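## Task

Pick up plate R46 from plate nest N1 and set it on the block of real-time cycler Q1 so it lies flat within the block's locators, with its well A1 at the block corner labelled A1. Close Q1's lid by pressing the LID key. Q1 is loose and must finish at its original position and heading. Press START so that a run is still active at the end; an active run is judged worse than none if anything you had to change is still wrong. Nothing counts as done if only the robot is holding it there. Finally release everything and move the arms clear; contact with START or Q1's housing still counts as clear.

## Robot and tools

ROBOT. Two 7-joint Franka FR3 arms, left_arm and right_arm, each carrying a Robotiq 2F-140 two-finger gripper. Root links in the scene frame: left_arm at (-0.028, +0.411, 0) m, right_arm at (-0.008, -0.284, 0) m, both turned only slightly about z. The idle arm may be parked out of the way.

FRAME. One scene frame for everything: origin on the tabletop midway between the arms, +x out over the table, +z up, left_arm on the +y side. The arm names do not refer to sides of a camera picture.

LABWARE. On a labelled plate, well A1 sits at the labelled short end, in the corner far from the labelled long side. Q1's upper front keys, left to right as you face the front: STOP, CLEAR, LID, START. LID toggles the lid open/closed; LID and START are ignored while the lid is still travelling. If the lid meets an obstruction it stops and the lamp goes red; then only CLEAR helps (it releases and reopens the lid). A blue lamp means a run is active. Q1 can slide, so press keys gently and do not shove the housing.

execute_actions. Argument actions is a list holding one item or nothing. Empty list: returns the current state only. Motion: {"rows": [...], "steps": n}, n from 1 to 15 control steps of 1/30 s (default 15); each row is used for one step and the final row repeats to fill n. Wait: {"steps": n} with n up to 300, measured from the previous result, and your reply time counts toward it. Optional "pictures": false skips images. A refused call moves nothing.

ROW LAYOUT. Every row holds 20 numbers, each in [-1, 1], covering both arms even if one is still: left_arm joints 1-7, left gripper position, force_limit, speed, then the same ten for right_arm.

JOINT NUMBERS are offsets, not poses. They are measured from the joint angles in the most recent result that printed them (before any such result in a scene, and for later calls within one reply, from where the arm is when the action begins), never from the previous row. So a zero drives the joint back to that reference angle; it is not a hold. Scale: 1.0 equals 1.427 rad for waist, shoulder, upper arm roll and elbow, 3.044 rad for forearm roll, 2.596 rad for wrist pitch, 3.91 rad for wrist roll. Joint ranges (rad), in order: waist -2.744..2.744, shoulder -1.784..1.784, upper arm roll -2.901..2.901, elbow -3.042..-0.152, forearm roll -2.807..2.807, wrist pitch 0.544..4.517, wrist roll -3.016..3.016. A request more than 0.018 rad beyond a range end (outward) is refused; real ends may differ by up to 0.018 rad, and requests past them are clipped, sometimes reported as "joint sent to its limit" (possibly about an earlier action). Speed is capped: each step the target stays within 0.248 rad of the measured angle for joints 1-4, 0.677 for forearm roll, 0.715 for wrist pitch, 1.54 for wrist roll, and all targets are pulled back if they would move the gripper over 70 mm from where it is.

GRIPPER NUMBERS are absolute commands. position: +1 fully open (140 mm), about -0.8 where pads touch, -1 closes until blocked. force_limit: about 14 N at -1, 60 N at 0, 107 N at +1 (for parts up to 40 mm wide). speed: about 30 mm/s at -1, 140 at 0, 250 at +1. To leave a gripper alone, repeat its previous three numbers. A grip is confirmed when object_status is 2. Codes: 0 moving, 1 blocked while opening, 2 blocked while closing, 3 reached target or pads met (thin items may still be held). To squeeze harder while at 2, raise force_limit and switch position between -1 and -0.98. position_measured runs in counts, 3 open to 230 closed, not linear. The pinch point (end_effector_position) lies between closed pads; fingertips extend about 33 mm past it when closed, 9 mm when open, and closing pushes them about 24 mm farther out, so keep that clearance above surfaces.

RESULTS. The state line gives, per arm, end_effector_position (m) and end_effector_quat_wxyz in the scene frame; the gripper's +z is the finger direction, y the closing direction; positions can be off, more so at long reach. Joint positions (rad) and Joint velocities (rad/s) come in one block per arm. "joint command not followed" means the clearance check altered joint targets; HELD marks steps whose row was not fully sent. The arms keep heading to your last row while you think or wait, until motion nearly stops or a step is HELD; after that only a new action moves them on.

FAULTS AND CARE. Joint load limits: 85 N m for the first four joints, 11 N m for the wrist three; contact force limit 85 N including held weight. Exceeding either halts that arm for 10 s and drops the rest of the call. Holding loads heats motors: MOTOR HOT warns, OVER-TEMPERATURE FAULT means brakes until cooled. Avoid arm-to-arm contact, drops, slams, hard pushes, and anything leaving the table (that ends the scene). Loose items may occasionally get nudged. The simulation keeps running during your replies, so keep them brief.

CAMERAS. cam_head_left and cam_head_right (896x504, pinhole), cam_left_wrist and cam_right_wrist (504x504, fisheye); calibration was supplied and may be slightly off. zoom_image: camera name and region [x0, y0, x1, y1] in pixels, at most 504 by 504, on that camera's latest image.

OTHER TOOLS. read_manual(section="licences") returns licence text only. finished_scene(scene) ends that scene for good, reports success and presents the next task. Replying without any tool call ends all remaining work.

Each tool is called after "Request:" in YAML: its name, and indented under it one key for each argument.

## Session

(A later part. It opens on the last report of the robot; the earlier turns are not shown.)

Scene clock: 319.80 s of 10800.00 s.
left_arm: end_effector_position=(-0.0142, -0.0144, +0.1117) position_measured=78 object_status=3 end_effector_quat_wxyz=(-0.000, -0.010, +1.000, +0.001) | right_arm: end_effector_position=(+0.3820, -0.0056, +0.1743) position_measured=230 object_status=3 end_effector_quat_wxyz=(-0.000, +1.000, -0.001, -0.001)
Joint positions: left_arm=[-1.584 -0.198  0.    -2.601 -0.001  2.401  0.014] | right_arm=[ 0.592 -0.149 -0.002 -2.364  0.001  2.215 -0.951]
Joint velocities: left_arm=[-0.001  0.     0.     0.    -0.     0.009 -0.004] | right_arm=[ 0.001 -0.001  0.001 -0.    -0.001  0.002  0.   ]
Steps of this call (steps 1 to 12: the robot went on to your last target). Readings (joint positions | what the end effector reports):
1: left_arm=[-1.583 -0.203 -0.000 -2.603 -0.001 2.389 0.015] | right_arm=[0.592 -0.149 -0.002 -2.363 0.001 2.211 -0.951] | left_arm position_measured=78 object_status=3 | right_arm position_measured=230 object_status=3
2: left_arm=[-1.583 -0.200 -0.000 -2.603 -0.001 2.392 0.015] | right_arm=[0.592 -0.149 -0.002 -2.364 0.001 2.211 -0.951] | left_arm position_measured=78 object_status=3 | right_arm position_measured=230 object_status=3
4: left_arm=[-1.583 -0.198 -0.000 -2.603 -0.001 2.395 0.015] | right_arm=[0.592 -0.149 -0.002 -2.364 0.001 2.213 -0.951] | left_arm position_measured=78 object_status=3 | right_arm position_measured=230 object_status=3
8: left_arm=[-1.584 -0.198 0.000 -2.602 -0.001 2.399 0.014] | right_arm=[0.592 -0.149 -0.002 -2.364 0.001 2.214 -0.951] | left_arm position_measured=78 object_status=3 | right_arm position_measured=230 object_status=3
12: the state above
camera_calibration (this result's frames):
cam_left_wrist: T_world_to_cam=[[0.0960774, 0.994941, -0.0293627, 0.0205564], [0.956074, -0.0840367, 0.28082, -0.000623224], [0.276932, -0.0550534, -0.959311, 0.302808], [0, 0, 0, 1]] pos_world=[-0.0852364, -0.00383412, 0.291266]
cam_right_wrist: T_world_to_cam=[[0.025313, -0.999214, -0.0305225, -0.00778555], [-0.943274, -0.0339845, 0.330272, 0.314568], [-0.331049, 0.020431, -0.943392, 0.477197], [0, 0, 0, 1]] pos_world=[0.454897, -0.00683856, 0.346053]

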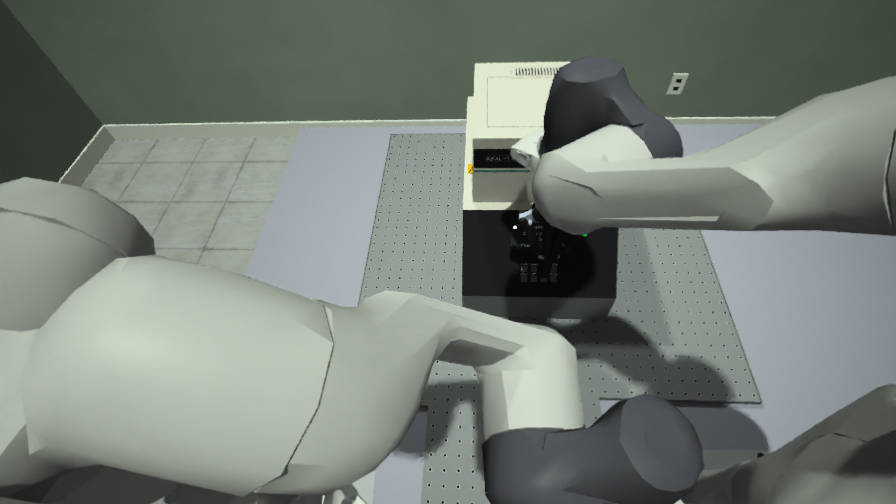

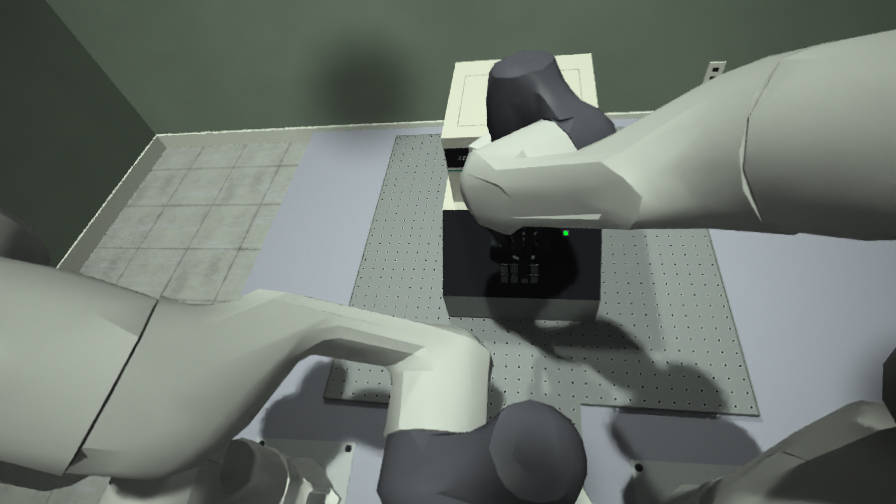

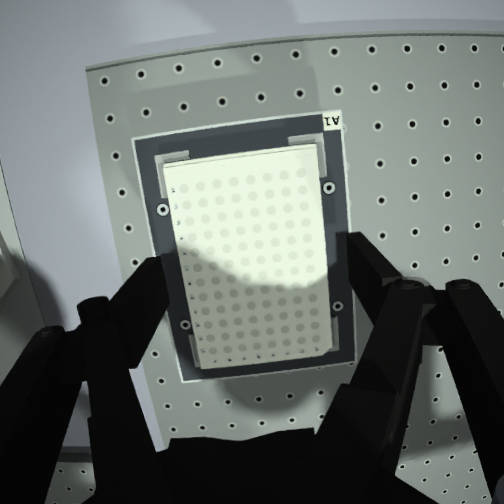

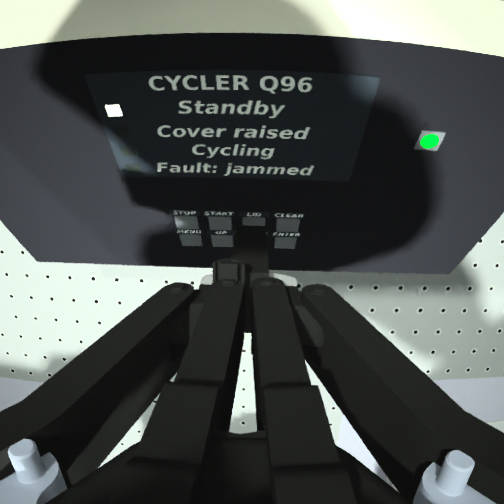

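Request:
execute_actions:
  actions:
    - {"rows": [ [0,0.001,0,-0.001,0,0.004,0.001,0.4,-1,0.3, 0,0.001,0,-0.001,0,0.0035,0,-1,-1,0], [0,0.003,0,-0.0015,0,0.007,0.002,0.4,-1,0.3, 0,0.002,0,-0.002,0,0.0046,0,-1,-1,0], [0,0.006,0,-0.0025,0,0.011,0.0022,0.4,-1,0.3, 0,0.003,0,-0.003,0,0.0057,0,-1,-1,0], [0,0.010,0,-0.004,0,0.015,0.0022,0.4,-1,0.3, 0,0.004,0,-0.004,0,0.0068,0,-1,-1,0], [0,0.014,0,-0.0055,0,0.019,0.0022,0.4,-1,0.3, 0,0.005,0,-0.005,0,0.0079,0,-1,-1,0], [0,0.0185,0,-0.007,0,0.023,0.0022,0.4,-1,0.3, 0,0.006,0,-0.0059,0,0.009,0,-1,-1,0], [0,0.023,0,-0.0088,0,0.027,0.0022,0.4,-1,0.3, 0,0.007,0,-0.0069,0,0.0101,0,-1,-1,0], [0,0.027,0,-0.0103,0,0.030,0.0022,0.4,-1,0.3, 0,0.008,0,-0.0078,0,0.0112,0,-1,-1,0], [0,0.031,0,-0.0118,0,0.032,0.0022,0.4,-1,0.3, 0,0.009,0,-0.0088,0,0.0123,0,-1,-1,0], [0,0.034,0,-0.013,0,0.033,0.0022,0.4,-1,0.3, 0,0.010,0,-0.0097,0,0.0132,0,-1,-1,0], [0,0.036,0,-0.0137,0,0.033,0.0022,0.4,-1,0.3, 0,0.010,0,-0.0097,0,0.0124,0,-1,-1,0], [0,0.0368,0,-0.014,0,0.032,0.0022,0.4,-1,0.3, 0,0.010,0,-0.0097,0,0.0115,0,-1,-1,0], [0,0.0368,0,-0.014,0,0.031,0.0022,0.4,-1,0.3, 0,0.010,0,-0.0097,0,0.0115,0,-1,-1,0], [0,0.0368,0,-0.014,0,0.030,0.0022,0.4,-1,0.3, 0,0.010,0,-0.0097,0,0.0115,0,-1,-1,0], [0,0.0368,0,-0.014,0,0.030,0.0022,0.4,-1,0.3, 0,0.010,0,-0.0097,0,0.0115,0,-1,-1,0] ], "steps": 15}
  pictures: false

Request:
execute_actions:
  actions:
    - {"rows": [ [0,0.0005,0,0,0,0.002,0,0.4,-1,0.3, 0,0,0,0,0,0,0,-1,-1,0], [0,0.0005,0,0,0,0.002,0,0.4,-1,0.3, 0,0,0,0,0,-0.002,0,-1,-1,0], [0,0.0005,0,0,0,0.002,0,0.4,-1,0.3, 0,-0.001,0,0.001,0,-0.004,0,-1,-1,0], [0,0.0005,0,0,0,0.002,0,-1,-0.4,-0.6, 0,-0.002,0,0.002,0,-0.006,0,-1,-1,0], [0,0.0005,0,0,0,0.002,0,-1,-0.4,-0.6, 0,-0.0035,0,0.0034,0,-0.008,0,-1,-1,0], [0,0.0005,0,0,0,0.002,0,-1,-0.4,-0.6, 0,-0.005,0,0.0048,0,-0.010,0,-1,-1,0], [0,0.0005,0,0,0,0.002,0,-1,-0.4,-0.6, 0,-0.007,0,0.0067,0,-0.012,0,-1,-1,0], [0,0.0005,0,0,0,0.002,0,-1,-0.4,-0.6, 0,-0.009,0,0.0086,0,-0.014,0,-1,-1,0], [0,0.0005,0,0,0,0.002,0,-1,-0.4,-0.6, 0,-0.011,0,0.0105,0,-0.016,0,-1,-1,0], [0,0.0005,0,0,0,0.002,0,-1,-0.4,-0.6, 0,-0.013,0,0.0124,0,-0.018,0,-1,-1,0], [0,0.0005,0,0,0,0.002,0,-1,-0.4,-0.6, 0,-0.015,0,0.0143,0,-0.020,0,-1,-1,0], [0,0.0005,0,0,0,0.002,0,-1,-0.4,-0.6, 0,-0.017,0,0.016,0,-0.022,0,-1,-1,0], [0,0.0005,0,0,0,0.002,0,-1,-0.4,-0.6, 0,-0.0185,0,0.0175,0,-0.023,0,-1,-1,0], [0,0.0005,0,0,0,0.002,0,-1,-0.4,-0.6, 0,-0.0195,0,0.0185,0,-0.023,0,-1,-1,0], [0,0.0005,0,0,0,0.002,0,-1,-0.4,-0.6, 0,-0.020,0,0.019,0,-0.022,0,-1,-1,0] ], "steps": 15}

Scene clock: 440.30 s of 10800.00 s.
left_arm: end_effector_position=(-0.0142, -0.0136, +0.0886) position_measured=78 object_status=3 end_effector_quat_wxyz=(-0.000, -0.008, +1.000, +0.002) | right_arm: end_effector_position=(+0.3824, -0.0053, +0.1674) position_measured=230 object_status=3 end_effector_quat_wxyz=(-0.001, +1.000, -0.001, -0.000)
Joint positions: left_arm=[-1.584 -0.147  0.    -2.62  -0.001  2.469  0.018] | right_arm=[ 0.592 -0.139 -0.002 -2.373  0.001  2.235 -0.951]
Joint velocities: left_arm=[ 0.     0.019 -0.001 -0.008 -0.001  0.036  0.001] | right_arm=[-0.001  0.     0.001  0.    -0.001  0.004  0.   ]
Steps of this call (steps 1 to 30: the robot went on to your last target; steps 31 to 90: nothing new was sent; then 117.00 s passed at rest; steps 91 to 105: all 15 steps of this action). Readings (joint positions | what the end effector reports):
91: left_arm=[-1.584 -0.198 0.000 -2.601 -0.001 2.404 0.014] | right_arm=[0.592 -0.149 -0.002 -2.364 0.001 2.216 -0.951] | left_arm position_measured=78 object_status=3 | right_arm position_measured=230 object_status=3
92: left_arm=[-1.584 -0.197 0.000 -2.601 -0.001 2.406 0.014] | right_arm=[0.592 -0.149 -0.002 -2.364 0.001 2.217 -0.951] | left_arm position_measured=78 object_status=3 | right_arm position_measured=230 object_status=3
94: left_arm=[-1.584 -0.194 0.000 -2.602 -0.001 2.414 0.015] | right_arm=[0.592 -0.148 -0.002 -2.365 0.001 2.220 -0.951] | left_arm position_measured=78 object_status=3 | right_arm position_measured=230 object_status=3
98: left_arm=[-1.584 -0.174 0.000 -2.609 -0.001 2.442 0.016] | right_arm=[0.592 -0.143 -0.002 -2.370 0.001 2.229 -0.951] | left_arm position_measured=78 object_status=3 | right_arm position_measured=230 object_status=3
105: the state above

Scene clock: 440.80 s of 10800.00 s.
left_arm: end_effector_position=(-0.0141, -0.0163, +0.0902) position_measured=107 object_status=0 end_effector_quat_wxyz=(-0.000, -0.008, +1.000, -0.002) | right_arm: end_effector_position=(+0.3831, -0.0048, +0.1847) position_measured=230 object_status=3 end_effector_quat_wxyz=(-0.002, +1.000, -0.001, +0.001)
Joint positions: left_arm=[-1.584 -0.148  0.    -2.618 -0.001  2.473  0.018] | right_arm=[ 0.592 -0.163 -0.002 -2.352  0.001  2.193 -0.951]
Joint velocities: left_arm=[-0.001 -0.     0.     0.002  0.001 -0.     0.002] | right_arm=[ 0.    -0.062 -0.002  0.053 -0.    -0.059 -0.   ]
Steps of this call (steps 1 to 15: all 15 steps of this action). Readings (joint positions | what the end effector reports):
1: left_arm=[-1.584 -0.147 0.000 -2.620 -0.001 2.469 0.018] | right_arm=[0.592 -0.139 -0.002 -2.373 0.001 2.235 -0.951] | left_arm position_measured=78 object_status=3 | right_arm position_measured=230 object_status=3
2: left_arm=[-1.584 -0.147 0.000 -2.620 -0.001 2.469 0.018] | right_arm=[0.592 -0.140 -0.002 -2.373 0.001 2.234 -0.951] | left_arm position_measured=78 object_status=3 | right_arm position_measured=230 object_status=3
4: left_arm=[-1.584 -0.147 0.000 -2.620 -0.001 2.469 0.018] | right_arm=[0.592 -0.140 -0.002 -2.373 0.001 2.232 -0.951] | left_arm position_measured=78 object_status=0 | right_arm position_measured=230 object_status=3
8: left_arm=[-1.584 -0.147 0.000 -2.619 -0.001 2.472 0.018] | right_arm=[0.592 -0.144 -0.002 -2.368 0.001 2.220 -0.951] | left_arm position_measured=94 object_status=0 | right_arm position_measured=230 object_status=3
15: the state above
camera_calibration (this result's frames):
cam_left_wrist: T_world_to_cam=[[0.0995736, 0.994426, -0.0346667, 0.0223763], [0.955714, -0.0858843, 0.281488, 0.00508999], [0.276941, -0.0611601, -0.958938, 0.281844], [0, 0, 0, 1]] pos_world=[-0.0851469, -0.00457678, 0.269614]
cam_right_wrist: T_world_to_cam=[[0.0254854, -0.999118, -0.0333778, -0.0062494], [-0.944614, -0.0349964, 0.326313, 0.313417], [-0.327194, 0.0232129, -0.944672, 0.486091], [0, 0, 0, 1]] pos_world=[0.455263, -0.006559, 0.356716]

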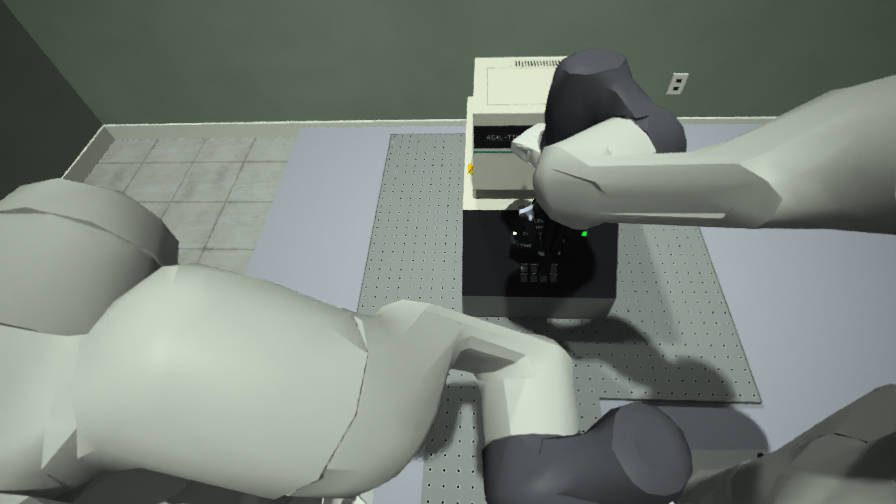

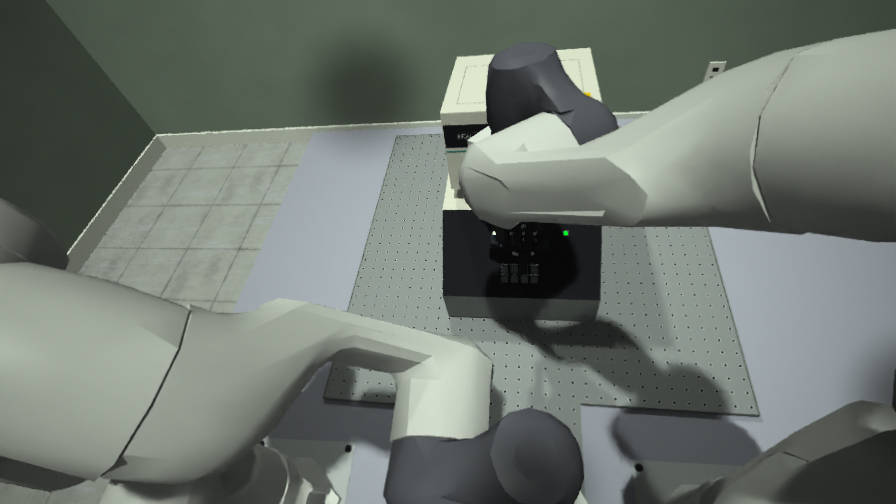

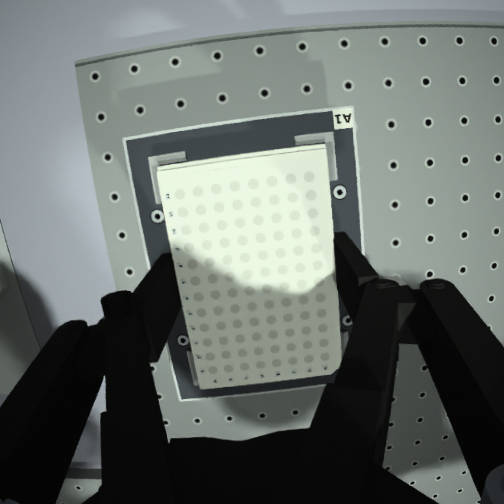

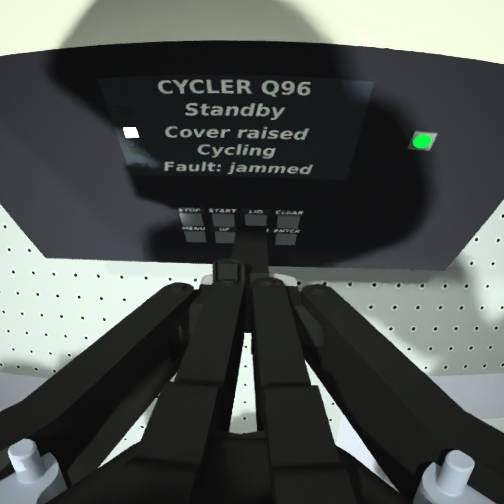

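Request:
zoom_image:
  camera: "cam_left_wrist"
  region: [140, 130, 370, 270]

Request:
zoom_image:
  camera: "cam_left_wrist"
  region: [140, 260, 370, 400]

Region (140, 130, 370, 270) of cam_left_wrist's 504x504 image, scaled by 2.191, with more detail than that image has; it fills the top 307 rows of this view, and the rest is white.

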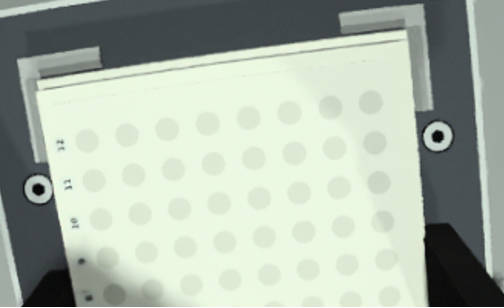

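Region (140, 260, 370, 400) of cam_left_wrist's 504x504 image, scaled by 2.191, with more detail than that image has; it fills the top 307 rows of this view, and the rest is white.

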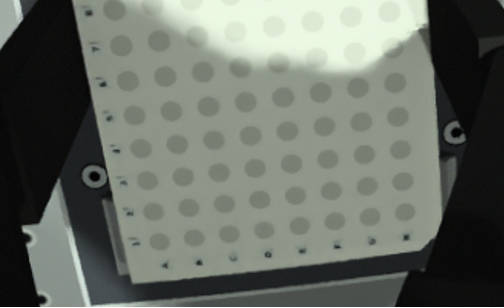

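Request:
execute_actions:
  actions: []

Scene clock: 518.83 s of 10800.00 s.
left_arm: end_effector_position=(-0.0141, -0.0163, +0.0901) position_measured=107 object_status=2 end_effector_quat_wxyz=(-0.000, -0.008, +1.000, -0.002) | right_arm: end_effector_position=(+0.3819, -0.0056, +0.1869) position_measured=230 object_status=3 end_effector_quat_wxyz=(-0.001, +1.000, -0.001, -0.000)
Joint positions: left_arm=[-1.584 -0.148  0.    -2.618 -0.001  2.473  0.018] | right_arm=[ 0.592 -0.166 -0.002 -2.348  0.001  2.182 -0.951]
Joint velocities: left_arm=[ 0.001  0.001 -0.     0.001  0.     0.003  0.   ] | right_arm=[ 0.     0.001  0.002  0.001  0.001 -0.     0.001]
Steps of this call (steps 1 to 30: the robot went on to your last target; steps 31 to 380: nothing new was sent; then 65.37 s passed at rest). Readings (joint positions | what the end effector reports):
1: left_arm=[-1.584 -0.148 0.000 -2.618 -0.001 2.473 0.018] | right_arm=[0.592 -0.164 -0.002 -2.350 0.001 2.191 -0.951] | left_arm position_measured=107 object_status=0 | right_arm position_measured=230 object_status=3
2: left_arm=[-1.584 -0.148 0.000 -2.618 -0.001 2.473 0.018] | right_arm=[0.592 -0.165 -0.002 -2.349 0.001 2.190 -0.951] | left_arm position_measured=107 object_status=2 | right_arm position_measured=230 object_status=3
4: left_arm=[-1.584 -0.148 0.000 -2.618 -0.001 2.473 0.018] | right_arm=[0.592 -0.166 -0.002 -2.348 0.001 2.188 -0.951] | left_arm position_measured=107 object_status=2 | right_arm position_measured=230 object_status=3
8: left_arm=[-1.584 -0.148 0.000 -2.618 -0.001 2.473 0.018] | right_arm=[0.592 -0.166 -0.002 -2.348 0.001 2.185 -0.951] | left_arm position_measured=107 object_status=2 | right_arm position_measured=230 object_status=3
380: the state above
All arms were judged still, so your last target was given up. Only a new action makes them travel on or press farther. Fingers that are still opening or closing keep moving.
camera_calibration (this result's frames):
cam_left_wrist: T_world_to_cam=[[0.0995736, 0.994426, -0.034661, 0.0223725], [0.955714, -0.0858859, 0.281487, 0.005091], [0.276941, -0.0611546, -0.958939, 0.281842], [0, 0, 0, 1]] pos_world=[-0.0851469, -0.00457464, 0.269612]
cam_right_wrist: T_world_to_cam=[[0.0253935, -0.999191, -0.0311898, -0.00730171], [-0.943562, -0.0342626, 0.329418, 0.310637], [-0.33022, 0.0210644, -0.943669, 0.48883], [0, 0, 0, 1]] pos_world=[0.454712, -0.0069495, 0.358737]

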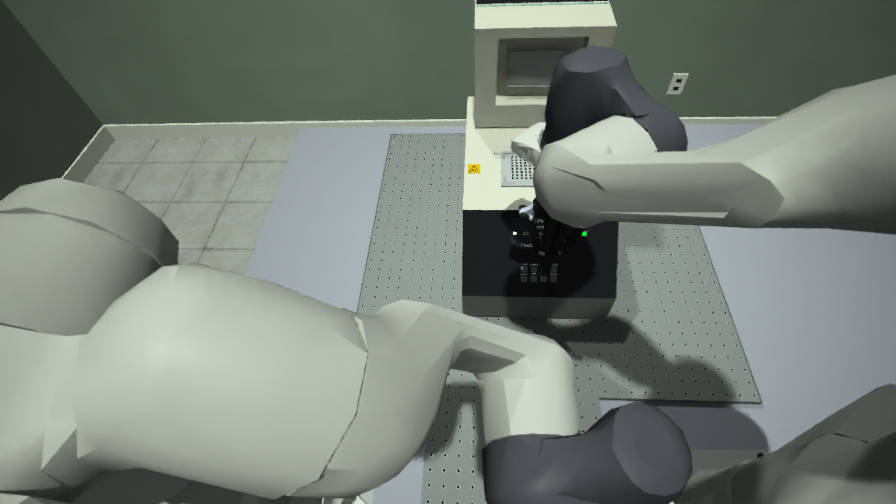

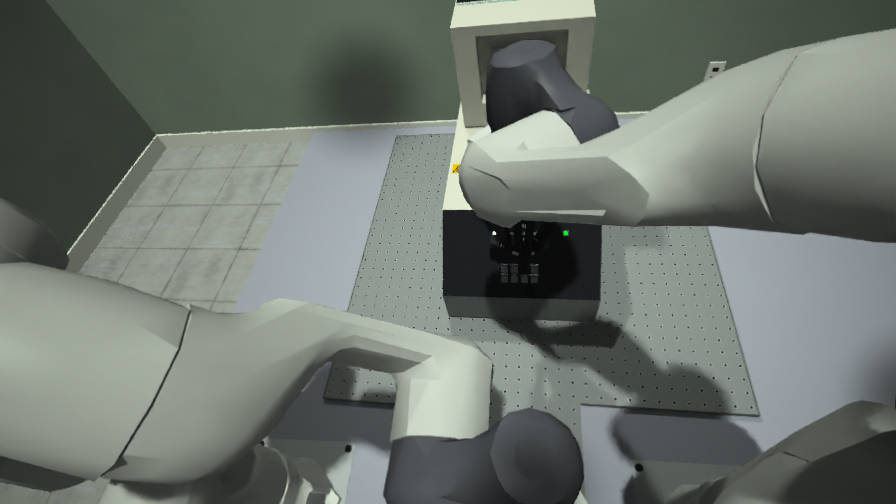

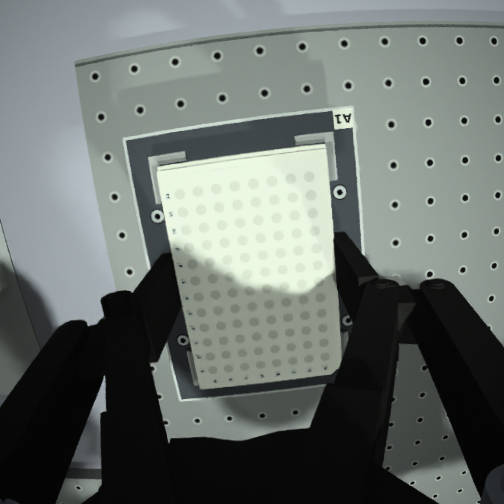

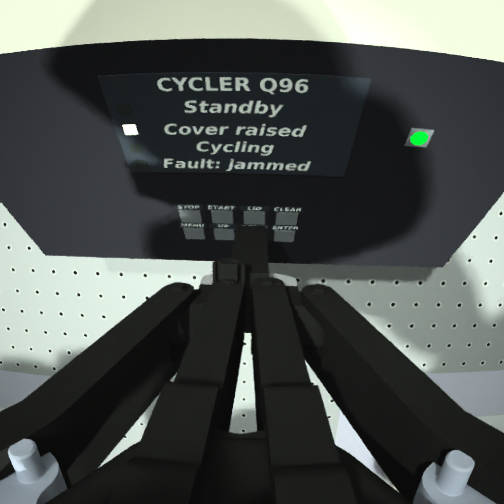

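Request:
zoom_image:
  camera: "cam_head_left"
  region: [455, 110, 575, 220]

Region (455, 110, 575, 220) of cam_head_left's 896x504 image, scaled by 4.200, with more detail than that image has; it fills the top 462 rows of this view, and the rest is white.

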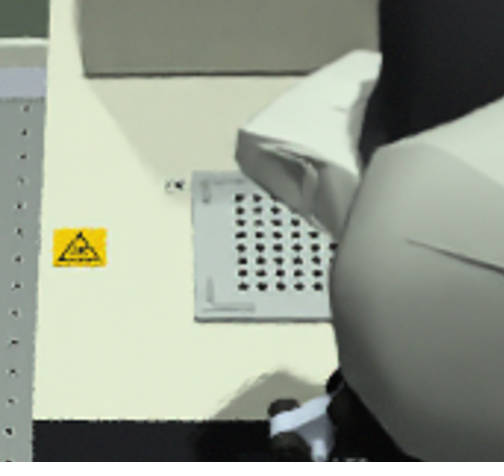

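Request:
execute_actions:
  actions: []

Scene clock: 554.33 s of 10800.00 s.
left_arm: end_effector_position=(-0.0141, -0.0163, +0.0901) position_measured=107 object_status=2 end_effector_quat_wxyz=(-0.000, -0.008, +1.000, -0.002) | right_arm: end_effector_position=(+0.3819, -0.0056, +0.1869) position_measured=230 object_status=3 end_effector_quat_wxyz=(-0.001, +1.000, -0.001, -0.000)
Joint positions: left_arm=[-1.584 -0.148  0.    -2.618 -0.001  2.473  0.018] | right_arm=[ 0.592 -0.166 -0.002 -2.348  0.001  2.182 -0.951]
Joint velocities: left_arm=[ 0.     0.    -0.    -0.002  0.001  0.     0.001] | right_arm=[-0.002 -0.     0.001  0.001 -0.001  0.001  0.002]
Steps of this call (steps 1 to 90: nothing new was sent; then 32.50 s passed at rest). Readings (joint positions | what the end effector reports):
1: left_arm=[-1.584 -0.148 0.000 -2.618 -0.001 2.473 0.018] | right_arm=[0.592 -0.166 -0.002 -2.348 0.001 2.182 -0.951] | left_arm position_measured=107 object_status=2 | right_arm position_measured=230 object_status=3
2: left_arm=[-1.584 -0.148 0.000 -2.618 -0.001 2.473 0.018] | right_arm=[0.592 -0.166 -0.002 -2.348 0.001 2.182 -0.951] | left_arm position_measured=107 object_status=2 | right_arm position_measured=230 object_status=3
4: left_arm=[-1.584 -0.148 0.000 -2.618 -0.001 2.473 0.018] | right_arm=[0.592 -0.166 -0.002 -2.348 0.001 2.182 -0.951] | left_arm position_measured=107 object_status=2 | right_arm position_measured=230 object_status=3
8: left_arm=[-1.584 -0.148 0.000 -2.618 -0.001 2.473 0.018] | right_arm=[0.592 -0.166 -0.002 -2.348 0.001 2.182 -0.951] | left_arm position_measured=107 object_status=2 | right_arm position_measured=230 object_status=3
90: the state above
camera_calibration (this result's frames):
cam_left_wrist: T_world_to_cam=[[0.0995735, 0.994426, -0.0346612, 0.0223726], [0.955714, -0.0858858, 0.281487, 0.00509105], [0.276941, -0.0611548, -0.958939, 0.281842], [0, 0, 0, 1]] pos_world=[-0.0851469, -0.00457467, 0.269612]
cam_right_wrist: T_world_to_cam=[[0.0253936, -0.999191, -0.0311881, -0.00730247], [-0.943562, -0.0342621, 0.32942, 0.310635], [-0.330222, 0.0210627, -0.943668, 0.488831], [0, 0, 0, 1]] pos_world=[0.454712, -0.00694963, 0.358737]

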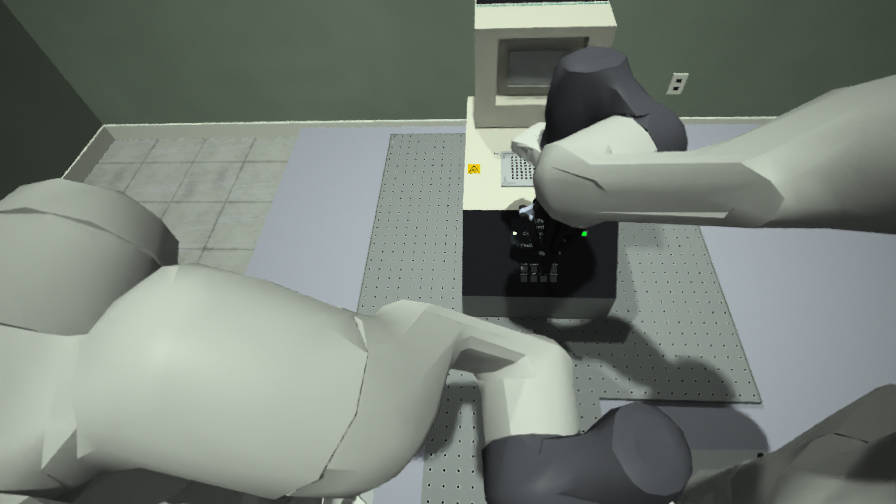

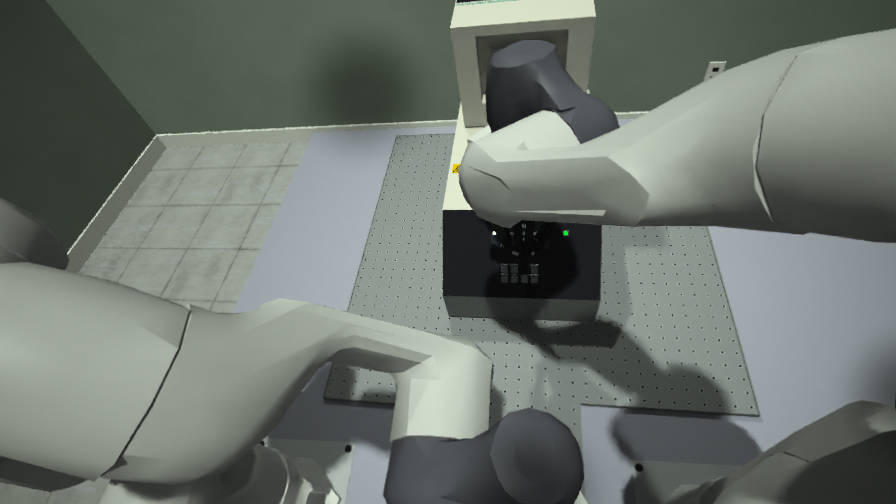

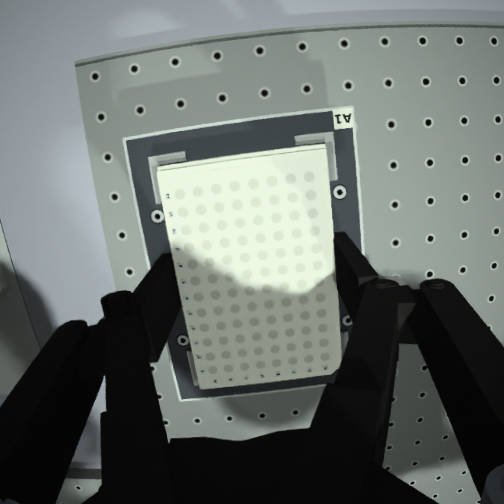

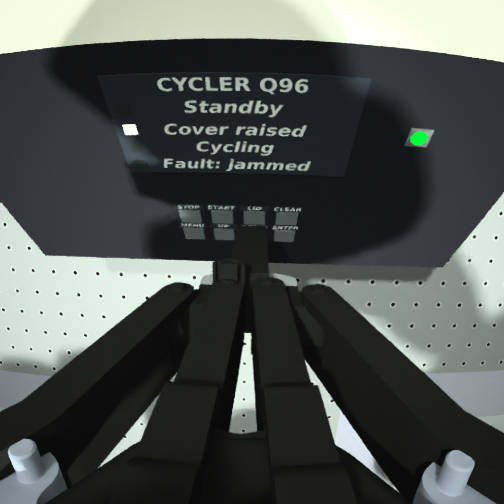

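Request:
execute_actions:
  actions:
    - {"rows":[ [0,-0.0007,0,0.0004,0,-0.0030,0,-1,-0.4,-0.6, 0,-0.0032,0,-0.0013,0,-0.008,0,-1,-1,0], [0,-0.0018,0,0.0011,0,-0.0054,0,-1,-0.4,-0.6, 0,-0.0124,0,-0.0048,0,-0.018,0,-1,-1,0], [0,-0.0032,0,0.0016,0,-0.0075,0,-1,-0.4,-0.6, 0,-0.0265,0,-0.0103,0,-0.029,0,-1,-1,0], [0,-0.0052,0,0.0023,0,-0.0099,0,-1,-0.4,-0.6, 0,-0.0447,0,-0.0175,0,-0.0385,0,-1,-1,0], [0,-0.0077,0,0.0032,0,-0.0129,0,-1,-0.4,-0.6, 0,-0.0661,0,-0.0258,0,-0.047,0,-1,-1,0], [0,-0.0107,0,0.0043,0,-0.0162,0,-1,-0.4,-0.6, 0,-0.0898,0,-0.035,0,-0.0554,0,-1,-1,0], [0,-0.0143,0,0.0057,0,-0.0199,0,-1,-0.4,-0.6, 0,-0.1148,0,-0.0448,0,-0.0633,0,-1,-1,0], [0,-0.0183,0,0.0073,0,-0.0240,0,-1,-0.4,-0.6, 0,-0.1403,0,-0.0547,0,-0.0705,0,-1,-1,0], [0,-0.0228,0,0.0092,0,-0.0286,0,-1,-0.4,-0.6, -0.0029,-0.1653,0,-0.0645,0,-0.0766,0,-1,-1,0], [0,-0.0278,0,0.0114,0,-0.0335,0,-1,-0.4,-0.6, -0.0113,-0.189,0,-0.0737,0,-0.0813,0,-1,-1,0], [0,-0.0331,0,0.0139,0,-0.0388,0,-1,-0.4,-0.6, -0.0245,-0.2104,0,-0.082,0,-0.0844,0,-1,-1,0], [0,-0.0390,0,0.0167,0,-0.0445,0,-1,-0.4,-0.6, -0.0422,-0.2286,0,-0.0892,0,-0.0855,0,-1,-1,0], [0,-0.0451,0,0.0199,0,-0.0508,0,-1,-0.4,-0.6, -0.0636,-0.2427,0,-0.0947,0,-0.0855,0,-1,-1,0], [0,-0.0515,0,0.0235,0,-0.0579,0,-1,-0.4,-0.6, -0.0883,-0.2519,0,-0.0982,0,-0.0855,0,-1,-1,0], [0,-0.0583,0,0.0275,0,-0.0659,0,-1,-0.4,-0.6, -0.1157,-0.2551,0,-0.0995,0,-0.0855,0,-1,-1,0] ],"steps":15}
  pictures: false

Request:
execute_actions:
  actions:
    - {"rows":[ [0,-0.0244,0,0.0146,0,-0.0427,0,-1,-0.4,-0.6, -0.0926,-0.0194,0,-0.0076,0,-0.0065,0,-1,-1,0], [0,-0.0325,0,0.0203,0,-0.0528,0,-1,-0.4,-0.6, -0.1238,-0.0194,0,-0.0076,0,-0.0065,0,-1,-1,0], [0.0007,-0.0413,0,0.0270,0,-0.0637,-0.0001,-1,-0.4,-0.6, -0.1562,-0.0194,0,-0.0076,0,-0.0065,0,-1,-1,0], [0.0028,-0.0507,0,0.0350,0,-0.0750,-0.0005,-1,-0.4,-0.6, -0.1891,-0.0194,0,-0.0076,0,-0.0065,0,-1,-1,0], [0.0063,-0.0605,0,0.0445,0,-0.0862,-0.0013,-1,-0.4,-0.6, -0.2219,-0.0194,0,-0.0076,0,-0.0065,0,-1,-1,0], [0.0126,-0.0701,0,0.0551,0,-0.0971,-0.0024,-1,-0.4,-0.6, -0.2543,-0.0194,0,-0.0076,0,-0.0065,0,-1,-1,0], [0.0217,-0.0793,0,0.0669,0,-0.1075,-0.0038,-1,-0.4,-0.6, -0.2855,-0.0194,0,-0.0076,0,-0.0065,0,-1,-1,0], [0.0336,-0.0870,0,0.0793,0,-0.1179,-0.0056,-1,-0.4,-0.6, -0.3151,-0.0194,0,-0.0076,0,-0.0065,0,-1,-1,0], [0.0484,-0.0933,0,0.0924,0,-0.1287,-0.0078,-1,-0.4,-0.6, -0.3425,-0.0194,0,-0.0076,0,-0.0065,0,-1,-1,0], [0.0659,-0.0975,0,0.1064,0,-0.1396,-0.0102,-1,-0.4,-0.6, -0.3672,-0.0194,0,-0.0076,0,-0.0065,0,-1,-1,0], [0.0848,-0.1010,0,0.1219,0,-0.1506,-0.0129,-1,-0.4,-0.6, -0.3886,-0.0194,0,-0.0076,0,-0.0065,0,-1,-1,0], [0.1051,-0.1038,0,0.1387,0,-0.1612,-0.0159,-1,-0.4,-0.6, -0.4063,-0.0194,0,-0.0076,0,-0.0065,0,-1,-1,0], [0.1261,-0.1059,0,0.1569,0,-0.1714,-0.0192,-1,-0.4,-0.6, -0.4195,-0.0194,0,-0.0076,0,-0.0065,0,-1,-1,0], [0.1479,-0.1066,0,0.1758,0,-0.1814,-0.0229,-1,-0.4,-0.6, -0.4279,-0.0194,0,-0.0076,0,-0.0065,0,-1,-1,0], [0.1710,-0.1059,0,0.1954,0,-0.1913,-0.0269,-1,-0.4,-0.6, -0.4308,-0.0194,0,-0.0076,0,-0.0065,0,-1,-1,0] ],"steps":15}
  pictures: false

Request:
execute_actions:
  actions:
    - {"rows":[ [0.0785,0.0011,0,0.0680,0,-0.0620,-0.0208,-1,-0.4,-0.6, -0.018,0,0,0,0,0,0,-1,-1,0], [0.1023,0.0039,0,0.0890,0,-0.0707,-0.0253,-1,-0.4,-0.6, -0.018,0,0,0,0,0,0,-1,-1,0], [0.1261,0.0081,0,0.1107,0,-0.0786,-0.0301,-1,-0.4,-0.6, -0.018,0,0,0,0,0,0,-1,-1,0], [0.1500,0.0144,0,0.1331,0,-0.0855,-0.0350,-1,-0.4,-0.6, -0.018,0,0,0,0,0,0,-1,-1,0], [0.1745,0.0221,0,0.1563,0,-0.0917,-0.0402,-1,-0.4,-0.6, -0.018,0,0,0,0,0,0,-1,-1,0], [0.1990,0.0326,0,0.1801,0,-0.0971,-0.0453,-1,-0.4,-0.6, -0.018,0,0,0,0,0,0,-1,-1,0], [0.2228,0.0452,0,0.2046,0,-0.1017,-0.0505,-1,-0.4,-0.6, -0.018,0,0,0,0,0,0,-1,-1,0], [0.2467,0.0599,0,0.2299,0,-0.1055,-0.0559,-1,-0.4,-0.6, -0.018,0,0,0,0,0,0,-1,-1,0], [0.2705,0.0767,0,0.2558,0,-0.1088,-0.0613,-1,-0.4,-0.6, -0.018,0,0,0,0,0,0,-1,-1,0], [0.2936,0.0957,0,0.2824,0,-0.1119,-0.0666,-1,-0.4,-0.6, -0.018,0,0,0,0,0,0,-1,-1,0], [0.3160,0.1160,0,0.3090,0,-0.1150,-0.0720,-1,-0.4,-0.6, -0.018,0,0,0,0,0,0,-1,-1,0], [0.3371,0.1377,0,0.3364,0,-0.1179,-0.0774,-1,-0.4,-0.6, -0.018,0,0,0,0,0,0,-1,-1,0], [0.3574,0.1601,0,0.3644,0,-0.1206,-0.0826,-1,-0.4,-0.6, -0.018,0,0,0,0,0,0,-1,-1,0], [0.3770,0.1833,0,0.3931,0,-0.1235,-0.0877,-1,-0.4,-0.6, -0.018,0,0,0,0,0,0,-1,-1,0], [0.3952,0.2078,0,0.4226,0,-0.1265,-0.0927,-1,-0.4,-0.6, -0.018,0,0,0,0,0,0,-1,-1,0] ],"steps":15}
  pictures: false

Request:
execute_actions:
  actions:
    - {"rows":[ [0.0655,0.0841,0,0.1023,0,-0.0191,-0.0308,-1,-0.4,-0.6, 0,0,0,0,0,0,0,-1,-1,0], [0.0823,0.1093,0,0.1331,0,-0.0223,-0.0354,-1,-0.4,-0.6, 0,0,0,0,0,0,0,-1,-1,0], [0.0978,0.1345,0,0.1640,0,-0.0254,-0.0400,-1,-0.4,-0.6, 0,0,0,0,0,0,0,-1,-1,0], [0.1118,0.1598,0,0.1955,0,-0.0287,-0.0445,-1,-0.4,-0.6, 0,0,0,0,0,0,0,-1,-1,0], [0.1251,0.1850,0,0.2263,0,-0.0322,-0.0487,-1,-0.4,-0.6, 0,0,0,0,0,0,0,-1,-1,0], [0.1377,0.2102,0,0.2572,0,-0.0354,-0.0527,-1,-0.4,-0.6, 0,0,0,0,0,0,0,-1,-1,0], [0.1489,0.2348,0,0.2880,0,-0.0381,-0.0564,-1,-0.4,-0.6, 0,0,0,0,0,0,0,-1,-1,0], [0.1594,0.2586,0,0.3181,0,-0.0406,-0.0597,-1,-0.4,-0.6, 0,0,0,0,0,0,0,-1,-1,0], [0.1692,0.2817,0,0.3469,0,-0.0431,-0.0625,-1,-0.4,-0.6, 0,0,0,0,0,0,0,-1,-1,0], [0.1776,0.3041,0,0.3735,0,-0.0455,-0.0650,-1,-0.4,-0.6, 0,0,0,0,0,0,0,-1,-1,0], [0.1854,0.3245,0,0.3987,0,-0.0478,-0.0671,-1,-0.4,-0.6, 0,0,0,0,0,0,0,-1,-1,0], [0.1917,0.3434,0,0.4219,0,-0.0499,-0.0689,-1,-0.4,-0.6, 0,0,0,0,0,0,0,-1,-1,0], [0.1973,0.3602,0,0.4429,0,-0.0518,-0.0705,-1,-0.4,-0.6, 0,0,0,0,0,0,0,-1,-1,0], [0.2015,0.3749,0,0.4618,0,-0.0535,-0.0719,-1,-0.4,-0.6, 0,0,0,0,0,0,0,-1,-1,0], [0.2057,0.3882,0,0.4786,0,-0.0551,-0.0730,-1,-0.4,-0.6, 0,0,0,0,0,0,0,-1,-1,0] ],"steps":15}
  pictures: false

Request:
execute_actions:
  actions:
    - {"rows":[ [0.0147,0.0477,0,0.0610,0,-0.0123,-0.0090,-1,-0.4,-0.6, 0,0,0,0,0,0,0,-1,-1,0], [0.0175,0.0575,0,0.0736,0,-0.0137,-0.0096,-1,-0.4,-0.6, 0,0,0,0,0,0,0,-1,-1,0], [0.0203,0.0659,0,0.0848,0,-0.0143,-0.0101,-1,-0.4,-0.6, 0,0,0,0,0,0,0,-1,-1,0], [0.0224,0.0729,0,0.0946,0,-0.0148,-0.0106,-1,-0.4,-0.6, 0,0,0,0,0,0,0,-1,-1,0], [0.0238,0.0785,0,0.1023,0,-0.0154,-0.0110,-1,-0.4,-0.6, 0,0,0,0,0,0,0,-1,-1,0], [0.0245,0.0834,0,0.1079,0,-0.0154,-0.0114,-1,-0.4,-0.6, 0,0,0,0,0,0,0,-1,-1,0], [0.0252,0.0869,0,0.1121,0,-0.0154,-0.0114,-1,-0.4,-0.6, 0,0,0,0,0,0,0,-1,-1,0], [0.0258,0.0897,0,0.1142,0,-0.0154,-0.0114,-1,-0.4,-0.6, 0,0,0,0,0,0,0,-1,-1,0], [0.0262,0.0918,0,0.1156,0,-0.0154,-0.0114,-1,-0.4,-0.6, 0,0,0,0,0,0,0,-1,-1,0], [0.0266,0.0925,0,0.1163,0,-0.0154,-0.0114,-1,-0.4,-0.6, 0,0,0,0,0,0,0,-1,-1,0] ],"steps":15}
  pictures: false

Request:
execute_actions:
  actions:
    - {"steps":10}

Scene clock: 674.83 s of 10800.00 s.
left_arm: end_effector_position=(-0.0143, -0.0127, +0.1181) position_measured=107 object_status=2 end_effector_quat_wxyz=(-0.000, -0.008, +1.000, +0.005) | right_arm: end_effector_position=(+0.3399, -0.0809, +0.2600) position_measured=230 object_status=3 end_effector_quat_wxyz=(-0.007, +0.999, -0.046, +0.011)
Joint positions: left_arm=[-1.584 -0.209  0.    -2.592 -0.001  2.371  0.018] | right_arm=[ 0.496 -0.501  0.003 -2.472  0.001  1.997 -0.951]
Joint velocities: left_arm=[-0.001 -0.263  0.     0.138  0.001 -0.394 -0.001] | right_arm=[-0.853 -0.482 -0.054 -0.147 -0.    -0.186  0.   ]
Steps of this call (steps 1 to 90: nothing new was sent; then 117.00 s passed at rest; steps 91 to 105: all 15 steps of this action). Readings (joint positions | what the end effector reports):
91: left_arm=[-1.584 -0.148 0.000 -2.618 -0.001 2.473 0.018] | right_arm=[0.592 -0.167 -0.002 -2.348 0.001 2.180 -0.951] | left_arm position_measured=107 object_status=2 | right_arm position_measured=230 object_status=3
92: left_arm=[-1.584 -0.148 0.000 -2.618 -0.001 2.471 0.018] | right_arm=[0.592 -0.169 -0.002 -2.350 0.001 2.173 -0.951] | left_arm position_measured=107 object_status=2 | right_arm position_measured=230 object_status=3
94: left_arm=[-1.584 -0.150 0.000 -2.617 -0.001 2.468 0.018] | right_arm=[0.592 -0.189 -0.002 -2.360 0.001 2.149 -0.951] | left_arm position_measured=107 object_status=2 | right_arm position_measured=230 object_status=3
98: left_arm=[-1.584 -0.162 0.000 -2.614 -0.001 2.446 0.018] | right_arm=[0.592 -0.292 -0.002 -2.401 0.001 2.083 -0.951] | left_arm position_measured=107 object_status=2 | right_arm position_measured=230 object_status=3
105: the state above

Scene clock: 675.33 s of 10800.00 s.
left_arm: end_effector_position=(+0.0614, -0.0141, +0.2486) position_measured=107 object_status=2 end_effector_quat_wxyz=(-0.000, -0.114, +0.994, +0.006) | right_arm: end_effector_position=(+0.3893, -0.3070, +0.2651) position_measured=230 object_status=3 end_effector_quat_wxyz=(-0.005, +0.943, -0.333, +0.015)
Joint positions: left_arm=[-1.406 -0.354 -0.003 -2.367 -0.001  2.001 -0.019] | right_arm=[-0.087 -0.526 -0.001 -2.48   0.002  1.986 -0.951]
Joint velocities: left_arm=[ 0.827 -0.075  0.063  0.731 -0.    -0.711 -0.216] | right_arm=[-0.454 -0.    -0.019 -0.003  0.001 -0.008  0.001]
Steps of this call (steps 1 to 15: all 15 steps of this action). Readings (joint positions | what the end effector reports):
1: left_arm=[-1.584 -0.219 0.000 -2.586 -0.001 2.352 0.018] | right_arm=[0.457 -0.513 0.006 -2.475 0.001 1.994 -0.951] | left_arm position_measured=107 object_status=2 | right_arm position_measured=230 object_status=3
2: left_arm=[-1.584 -0.229 0.000 -2.579 -0.001 2.332 0.018] | right_arm=[0.415 -0.520 0.006 -2.475 0.001 1.993 -0.951] | left_arm position_measured=107 object_status=2 | right_arm position_measured=230 object_status=3
4: left_arm=[-1.583 -0.252 0.000 -2.563 -0.001 2.287 0.018] | right_arm=[0.324 -0.526 0.005 -2.477 0.002 1.991 -0.951] | left_arm position_measured=107 object_status=2 | right_arm position_measured=230 object_status=3
8: left_arm=[-1.562 -0.303 -0.002 -2.513 -0.001 2.186 0.014] | right_arm=[0.141 -0.526 0.003 -2.479 0.002 1.988 -0.951] | left_arm position_measured=107 object_status=2 | right_arm position_measured=230 object_status=3
15: the state above

Scene clock: 675.83 s of 10800.00 s.
left_arm: end_effector_position=(+0.3124, +0.0134, +0.3655) position_measured=107 object_status=2 end_effector_quat_wxyz=(+0.001, -0.450, +0.893, -0.004) | right_arm: end_effector_position=(+0.3886, -0.3171, +0.2651) position_measured=230 object_status=3 end_effector_quat_wxyz=(-0.006, +0.938, -0.345, +0.015)
Joint positions: left_arm=[-0.904 -0.131 -0.004 -1.847 -0.001  1.725 -0.224] | right_arm=[-0.111 -0.526 -0.003 -2.48   0.002  1.986 -0.951]
Joint velocities: left_arm=[ 0.794  0.923  0.05   1.109 -0.001 -0.232 -0.51 ] | right_arm=[-0.001 -0.001 -0.    -0.001  0.     0.001 -0.   ]
Steps of this call (steps 1 to 15: all 15 steps of this action). Readings (joint positions | what the end effector reports):
1: left_arm=[-1.372 -0.354 -0.005 -2.338 -0.001 1.973 -0.027] | right_arm=[-0.097 -0.526 -0.003 -2.480 0.002 1.986 -0.951] | left_arm position_measured=107 object_status=2 | right_arm position_measured=230 object_status=3
2: left_arm=[-1.337 -0.353 -0.005 -2.306 -0.001 1.946 -0.036] | right_arm=[-0.104 -0.526 -0.004 -2.480 0.002 1.986 -0.951] | left_arm position_measured=107 object_status=2 | right_arm position_measured=230 object_status=3
4: left_arm=[-1.267 -0.347 -0.005 -2.243 -0.001 1.896 -0.057] | right_arm=[-0.109 -0.526 -0.004 -2.480 0.002 1.986 -0.951] | left_arm position_measured=107 object_status=2 | right_arm position_measured=230 object_status=3
8: left_arm=[-1.128 -0.307 -0.004 -2.110 -0.001 1.814 -0.109] | right_arm=[-0.111 -0.526 -0.004 -2.480 0.002 1.986 -0.951] | left_arm position_measured=107 object_status=2 | right_arm position_measured=230 object_status=3
15: the state above

Scene clock: 676.33 s of 10800.00 s.
left_arm: end_effector_position=(+0.5320, +0.0424, +0.3490) position_measured=107 object_status=2 end_effector_quat_wxyz=(+0.001, -0.647, +0.763, -0.005) | right_arm: end_effector_position=(+0.3886, -0.3171, +0.2651) position_measured=230 object_status=3 end_effector_quat_wxyz=(-0.006, +0.938, -0.345, +0.015)
Joint positions: left_arm=[-0.626  0.376 -0.002 -1.228 -0.001  1.614 -0.417] | right_arm=[-0.111 -0.526 -0.003 -2.48   0.002  1.986 -0.951]
Joint velocities: left_arm=[ 0.23   0.67   0.007  0.774 -0.001 -0.138 -0.296] | right_arm=[ 0.001 -0.001  0.001  0.001  0.001 -0.001  0.   ]
Steps of this call (steps 1 to 15: all 15 steps of this action). Readings (joint positions | what the end effector reports):
1: left_arm=[-0.875 -0.094 -0.005 -1.801 -0.001 1.716 -0.237] | right_arm=[-0.111 -0.526 -0.003 -2.480 0.002 1.986 -0.951] | left_arm position_measured=107 object_status=2 | right_arm position_measured=230 object_status=3
2: left_arm=[-0.847 -0.057 -0.005 -1.754 -0.001 1.709 -0.249] | right_arm=[-0.111 -0.526 -0.003 -2.480 0.002 1.986 -0.951] | left_arm position_measured=107 object_status=2 | right_arm position_measured=230 object_status=3
4: left_arm=[-0.796 0.018 -0.004 -1.662 -0.001 1.693 -0.276] | right_arm=[-0.111 -0.526 -0.003 -2.480 0.002 1.986 -0.951] | left_arm position_measured=107 object_status=2 | right_arm position_measured=230 object_status=3
8: left_arm=[-0.714 0.163 -0.003 -1.485 -0.001 1.661 -0.332] | right_arm=[-0.111 -0.526 -0.003 -2.480 0.002 1.986 -0.951] | left_arm position_measured=107 object_status=2 | right_arm position_measured=230 object_status=3
15: the state above

Scene clock: 676.83 s of 10800.00 s.
left_arm: end_effector_position=(+0.5706, +0.0482, +0.3336) position_measured=107 object_status=2 end_effector_quat_wxyz=(+0.000, -0.673, +0.740, -0.004) | right_arm: end_effector_position=(+0.3886, -0.3171, +0.2651) position_measured=230 object_status=3 end_effector_quat_wxyz=(-0.006, +0.938, -0.345, +0.015)
Joint positions: left_arm=[-0.589  0.506 -0.001 -1.065 -0.001  1.58  -0.449] | right_arm=[-0.111 -0.526 -0.003 -2.48   0.002  1.986 -0.951]
Joint velocities: left_arm=[-0.     0.003  0.     0.02  -0.    -0.014 -0.028] | right_arm=[-0.001  0.    -0.001 -0.001 -0.    -0.     0.   ]
Steps of this call (steps 1 to 15: all 15 steps of this action). Readings (joint positions | what the end effector reports):
1: left_arm=[-0.619 0.398 -0.002 -1.200 -0.001 1.609 -0.421] | right_arm=[-0.111 -0.526 -0.003 -2.480 0.002 1.986 -0.951] | left_arm position_measured=107 object_status=2 | right_arm position_measured=230 object_status=3
2: left_arm=[-0.612 0.419 -0.001 -1.176 -0.001 1.604 -0.424] | right_arm=[-0.111 -0.526 -0.003 -2.480 0.002 1.986 -0.951] | left_arm position_measured=107 object_status=2 | right_arm position_measured=230 object_status=3
4: left_arm=[-0.602 0.452 -0.001 -1.136 -0.001 1.596 -0.430] | right_arm=[-0.111 -0.526 -0.003 -2.480 0.002 1.986 -0.951] | left_arm position_measured=107 object_status=2 | right_arm position_measured=230 object_status=3
8: left_arm=[-0.592 0.492 -0.001 -1.085 -0.001 1.586 -0.440] | right_arm=[-0.111 -0.526 -0.003 -2.480 0.002 1.986 -0.951] | left_arm position_measured=107 object_status=2 | right_arm position_measured=230 object_status=3
15: the state above

Scene clock: 677.17 s of 10800.00 s.
left_arm: end_effector_position=(+0.5704, +0.0483, +0.3343) position_measured=107 object_status=2 end_effector_quat_wxyz=(+0.000, -0.675, +0.738, -0.004) | right_arm: end_effector_position=(+0.3886, -0.3171, +0.2651) position_measured=230 object_status=3 end_effector_quat_wxyz=(-0.006, +0.938, -0.345, +0.015)
Joint positions: left_arm=[-0.589  0.506 -0.001 -1.064 -0.001  1.578 -0.455] | right_arm=[-0.111 -0.526 -0.003 -2.48   0.002  1.986 -0.951]
Joint velocities: left_arm=[ 0.    -0.     0.001 -0.    -0.001 -0.002 -0.009] | right_arm=[ 0.     0.001 -0.     0.002  0.    -0.002  0.   ]
Steps of this call (steps 1 to 10: the robot went on to your last target). Readings (joint positions | what the end effector reports):
1: left_arm=[-0.589 0.506 -0.001 -1.065 -0.001 1.579 -0.450] | right_arm=[-0.111 -0.526 -0.003 -2.480 0.002 1.986 -0.951] | left_arm position_measured=107 object_status=2 | right_arm position_measured=230 object_status=3
2: left_arm=[-0.589 0.506 -0.001 -1.064 -0.001 1.579 -0.451] | right_arm=[-0.111 -0.526 -0.003 -2.480 0.002 1.986 -0.951] | left_arm position_measured=107 object_status=2 | right_arm position_measured=230 object_status=3
4: left_arm=[-0.589 0.506 -0.001 -1.064 -0.001 1.579 -0.452] | right_arm=[-0.111 -0.526 -0.003 -2.480 0.002 1.986 -0.951] | left_arm position_measured=107 object_status=2 | right_arm position_measured=230 object_status=3
8: left_arm=[-0.589 0.506 -0.001 -1.064 -0.001 1.578 -0.454] | right_arm=[-0.111 -0.526 -0.003 -2.480 0.002 1.986 -0.951] | left_arm position_measured=107 object_status=2 | right_arm position_measured=230 object_status=3
10: the state above
camera_calibration (this result's frames):
cam_left_wrist: T_world_to_cam=[[-0.978268, 0.203736, -0.0385098, 0.562672], [0.185381, 0.942618, 0.277677, -0.225676], [0.0928729, 0.264503, -0.959902, 0.447636], [0, 0, 0, 1]] pos_world=[0.550707, -0.0203115, 0.514021]
cam_right_wrist: T_world_to_cam=[[-0.626469, -0.777793, -0.0507407, 0.0123986], [-0.751284, 0.585212, 0.305121, 0.408647], [-0.207627, 0.229269, -0.950961, 0.591685], [0, 0, 0, 1]] pos_world=[0.437627, -0.365157, 0.438612]

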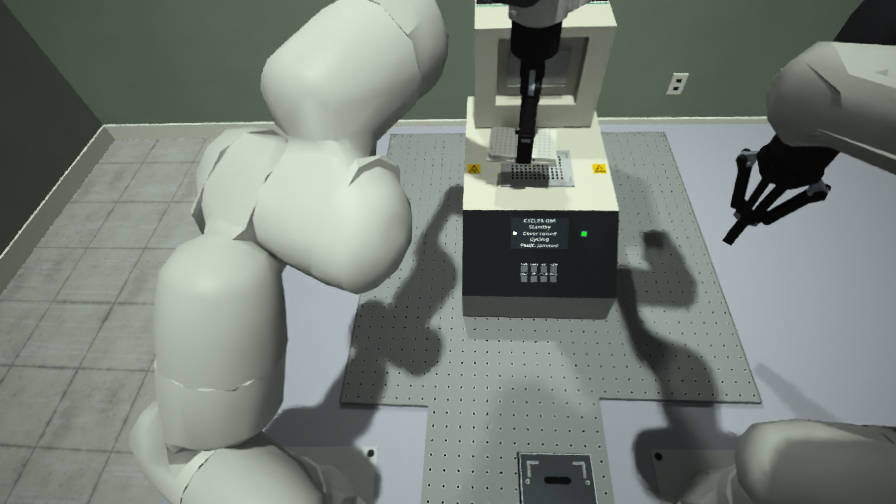

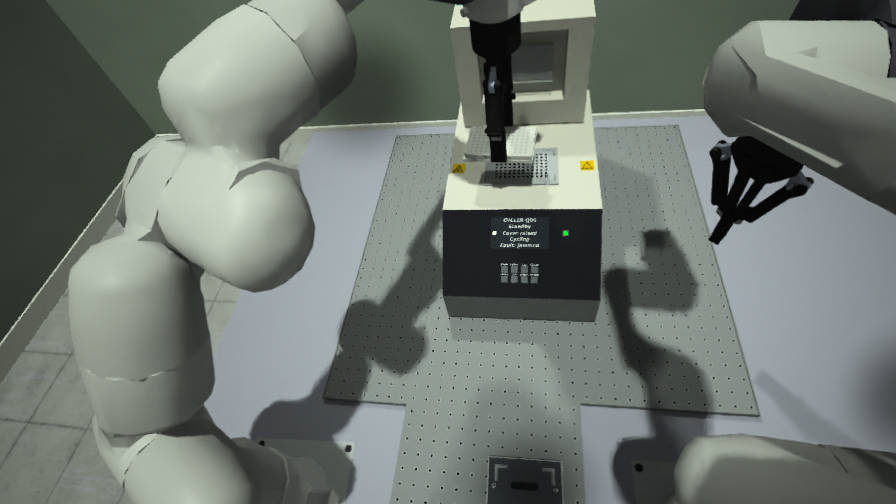

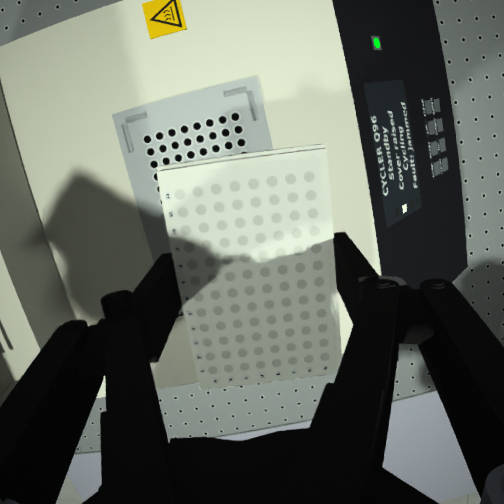

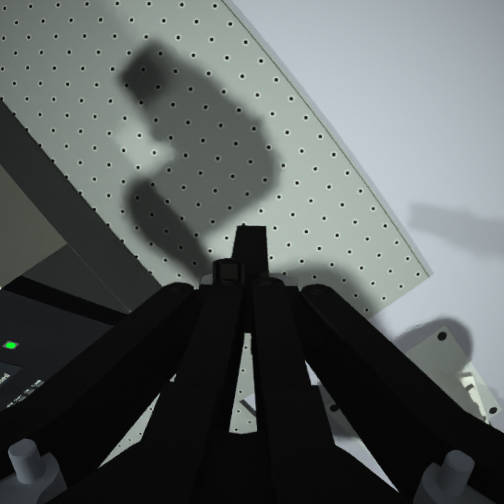

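Request:
zoom_image:
  camera: "cam_left_wrist"
  region: [100, 60, 300, 200]

Region (100, 60, 300, 200) of cam_left_wrist's 504x504 image, scaled by 2.520, with more detail than that image has; it fills the top 353 rows of this view, and the rest is white.

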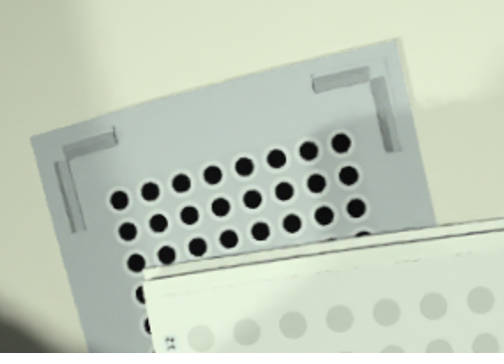

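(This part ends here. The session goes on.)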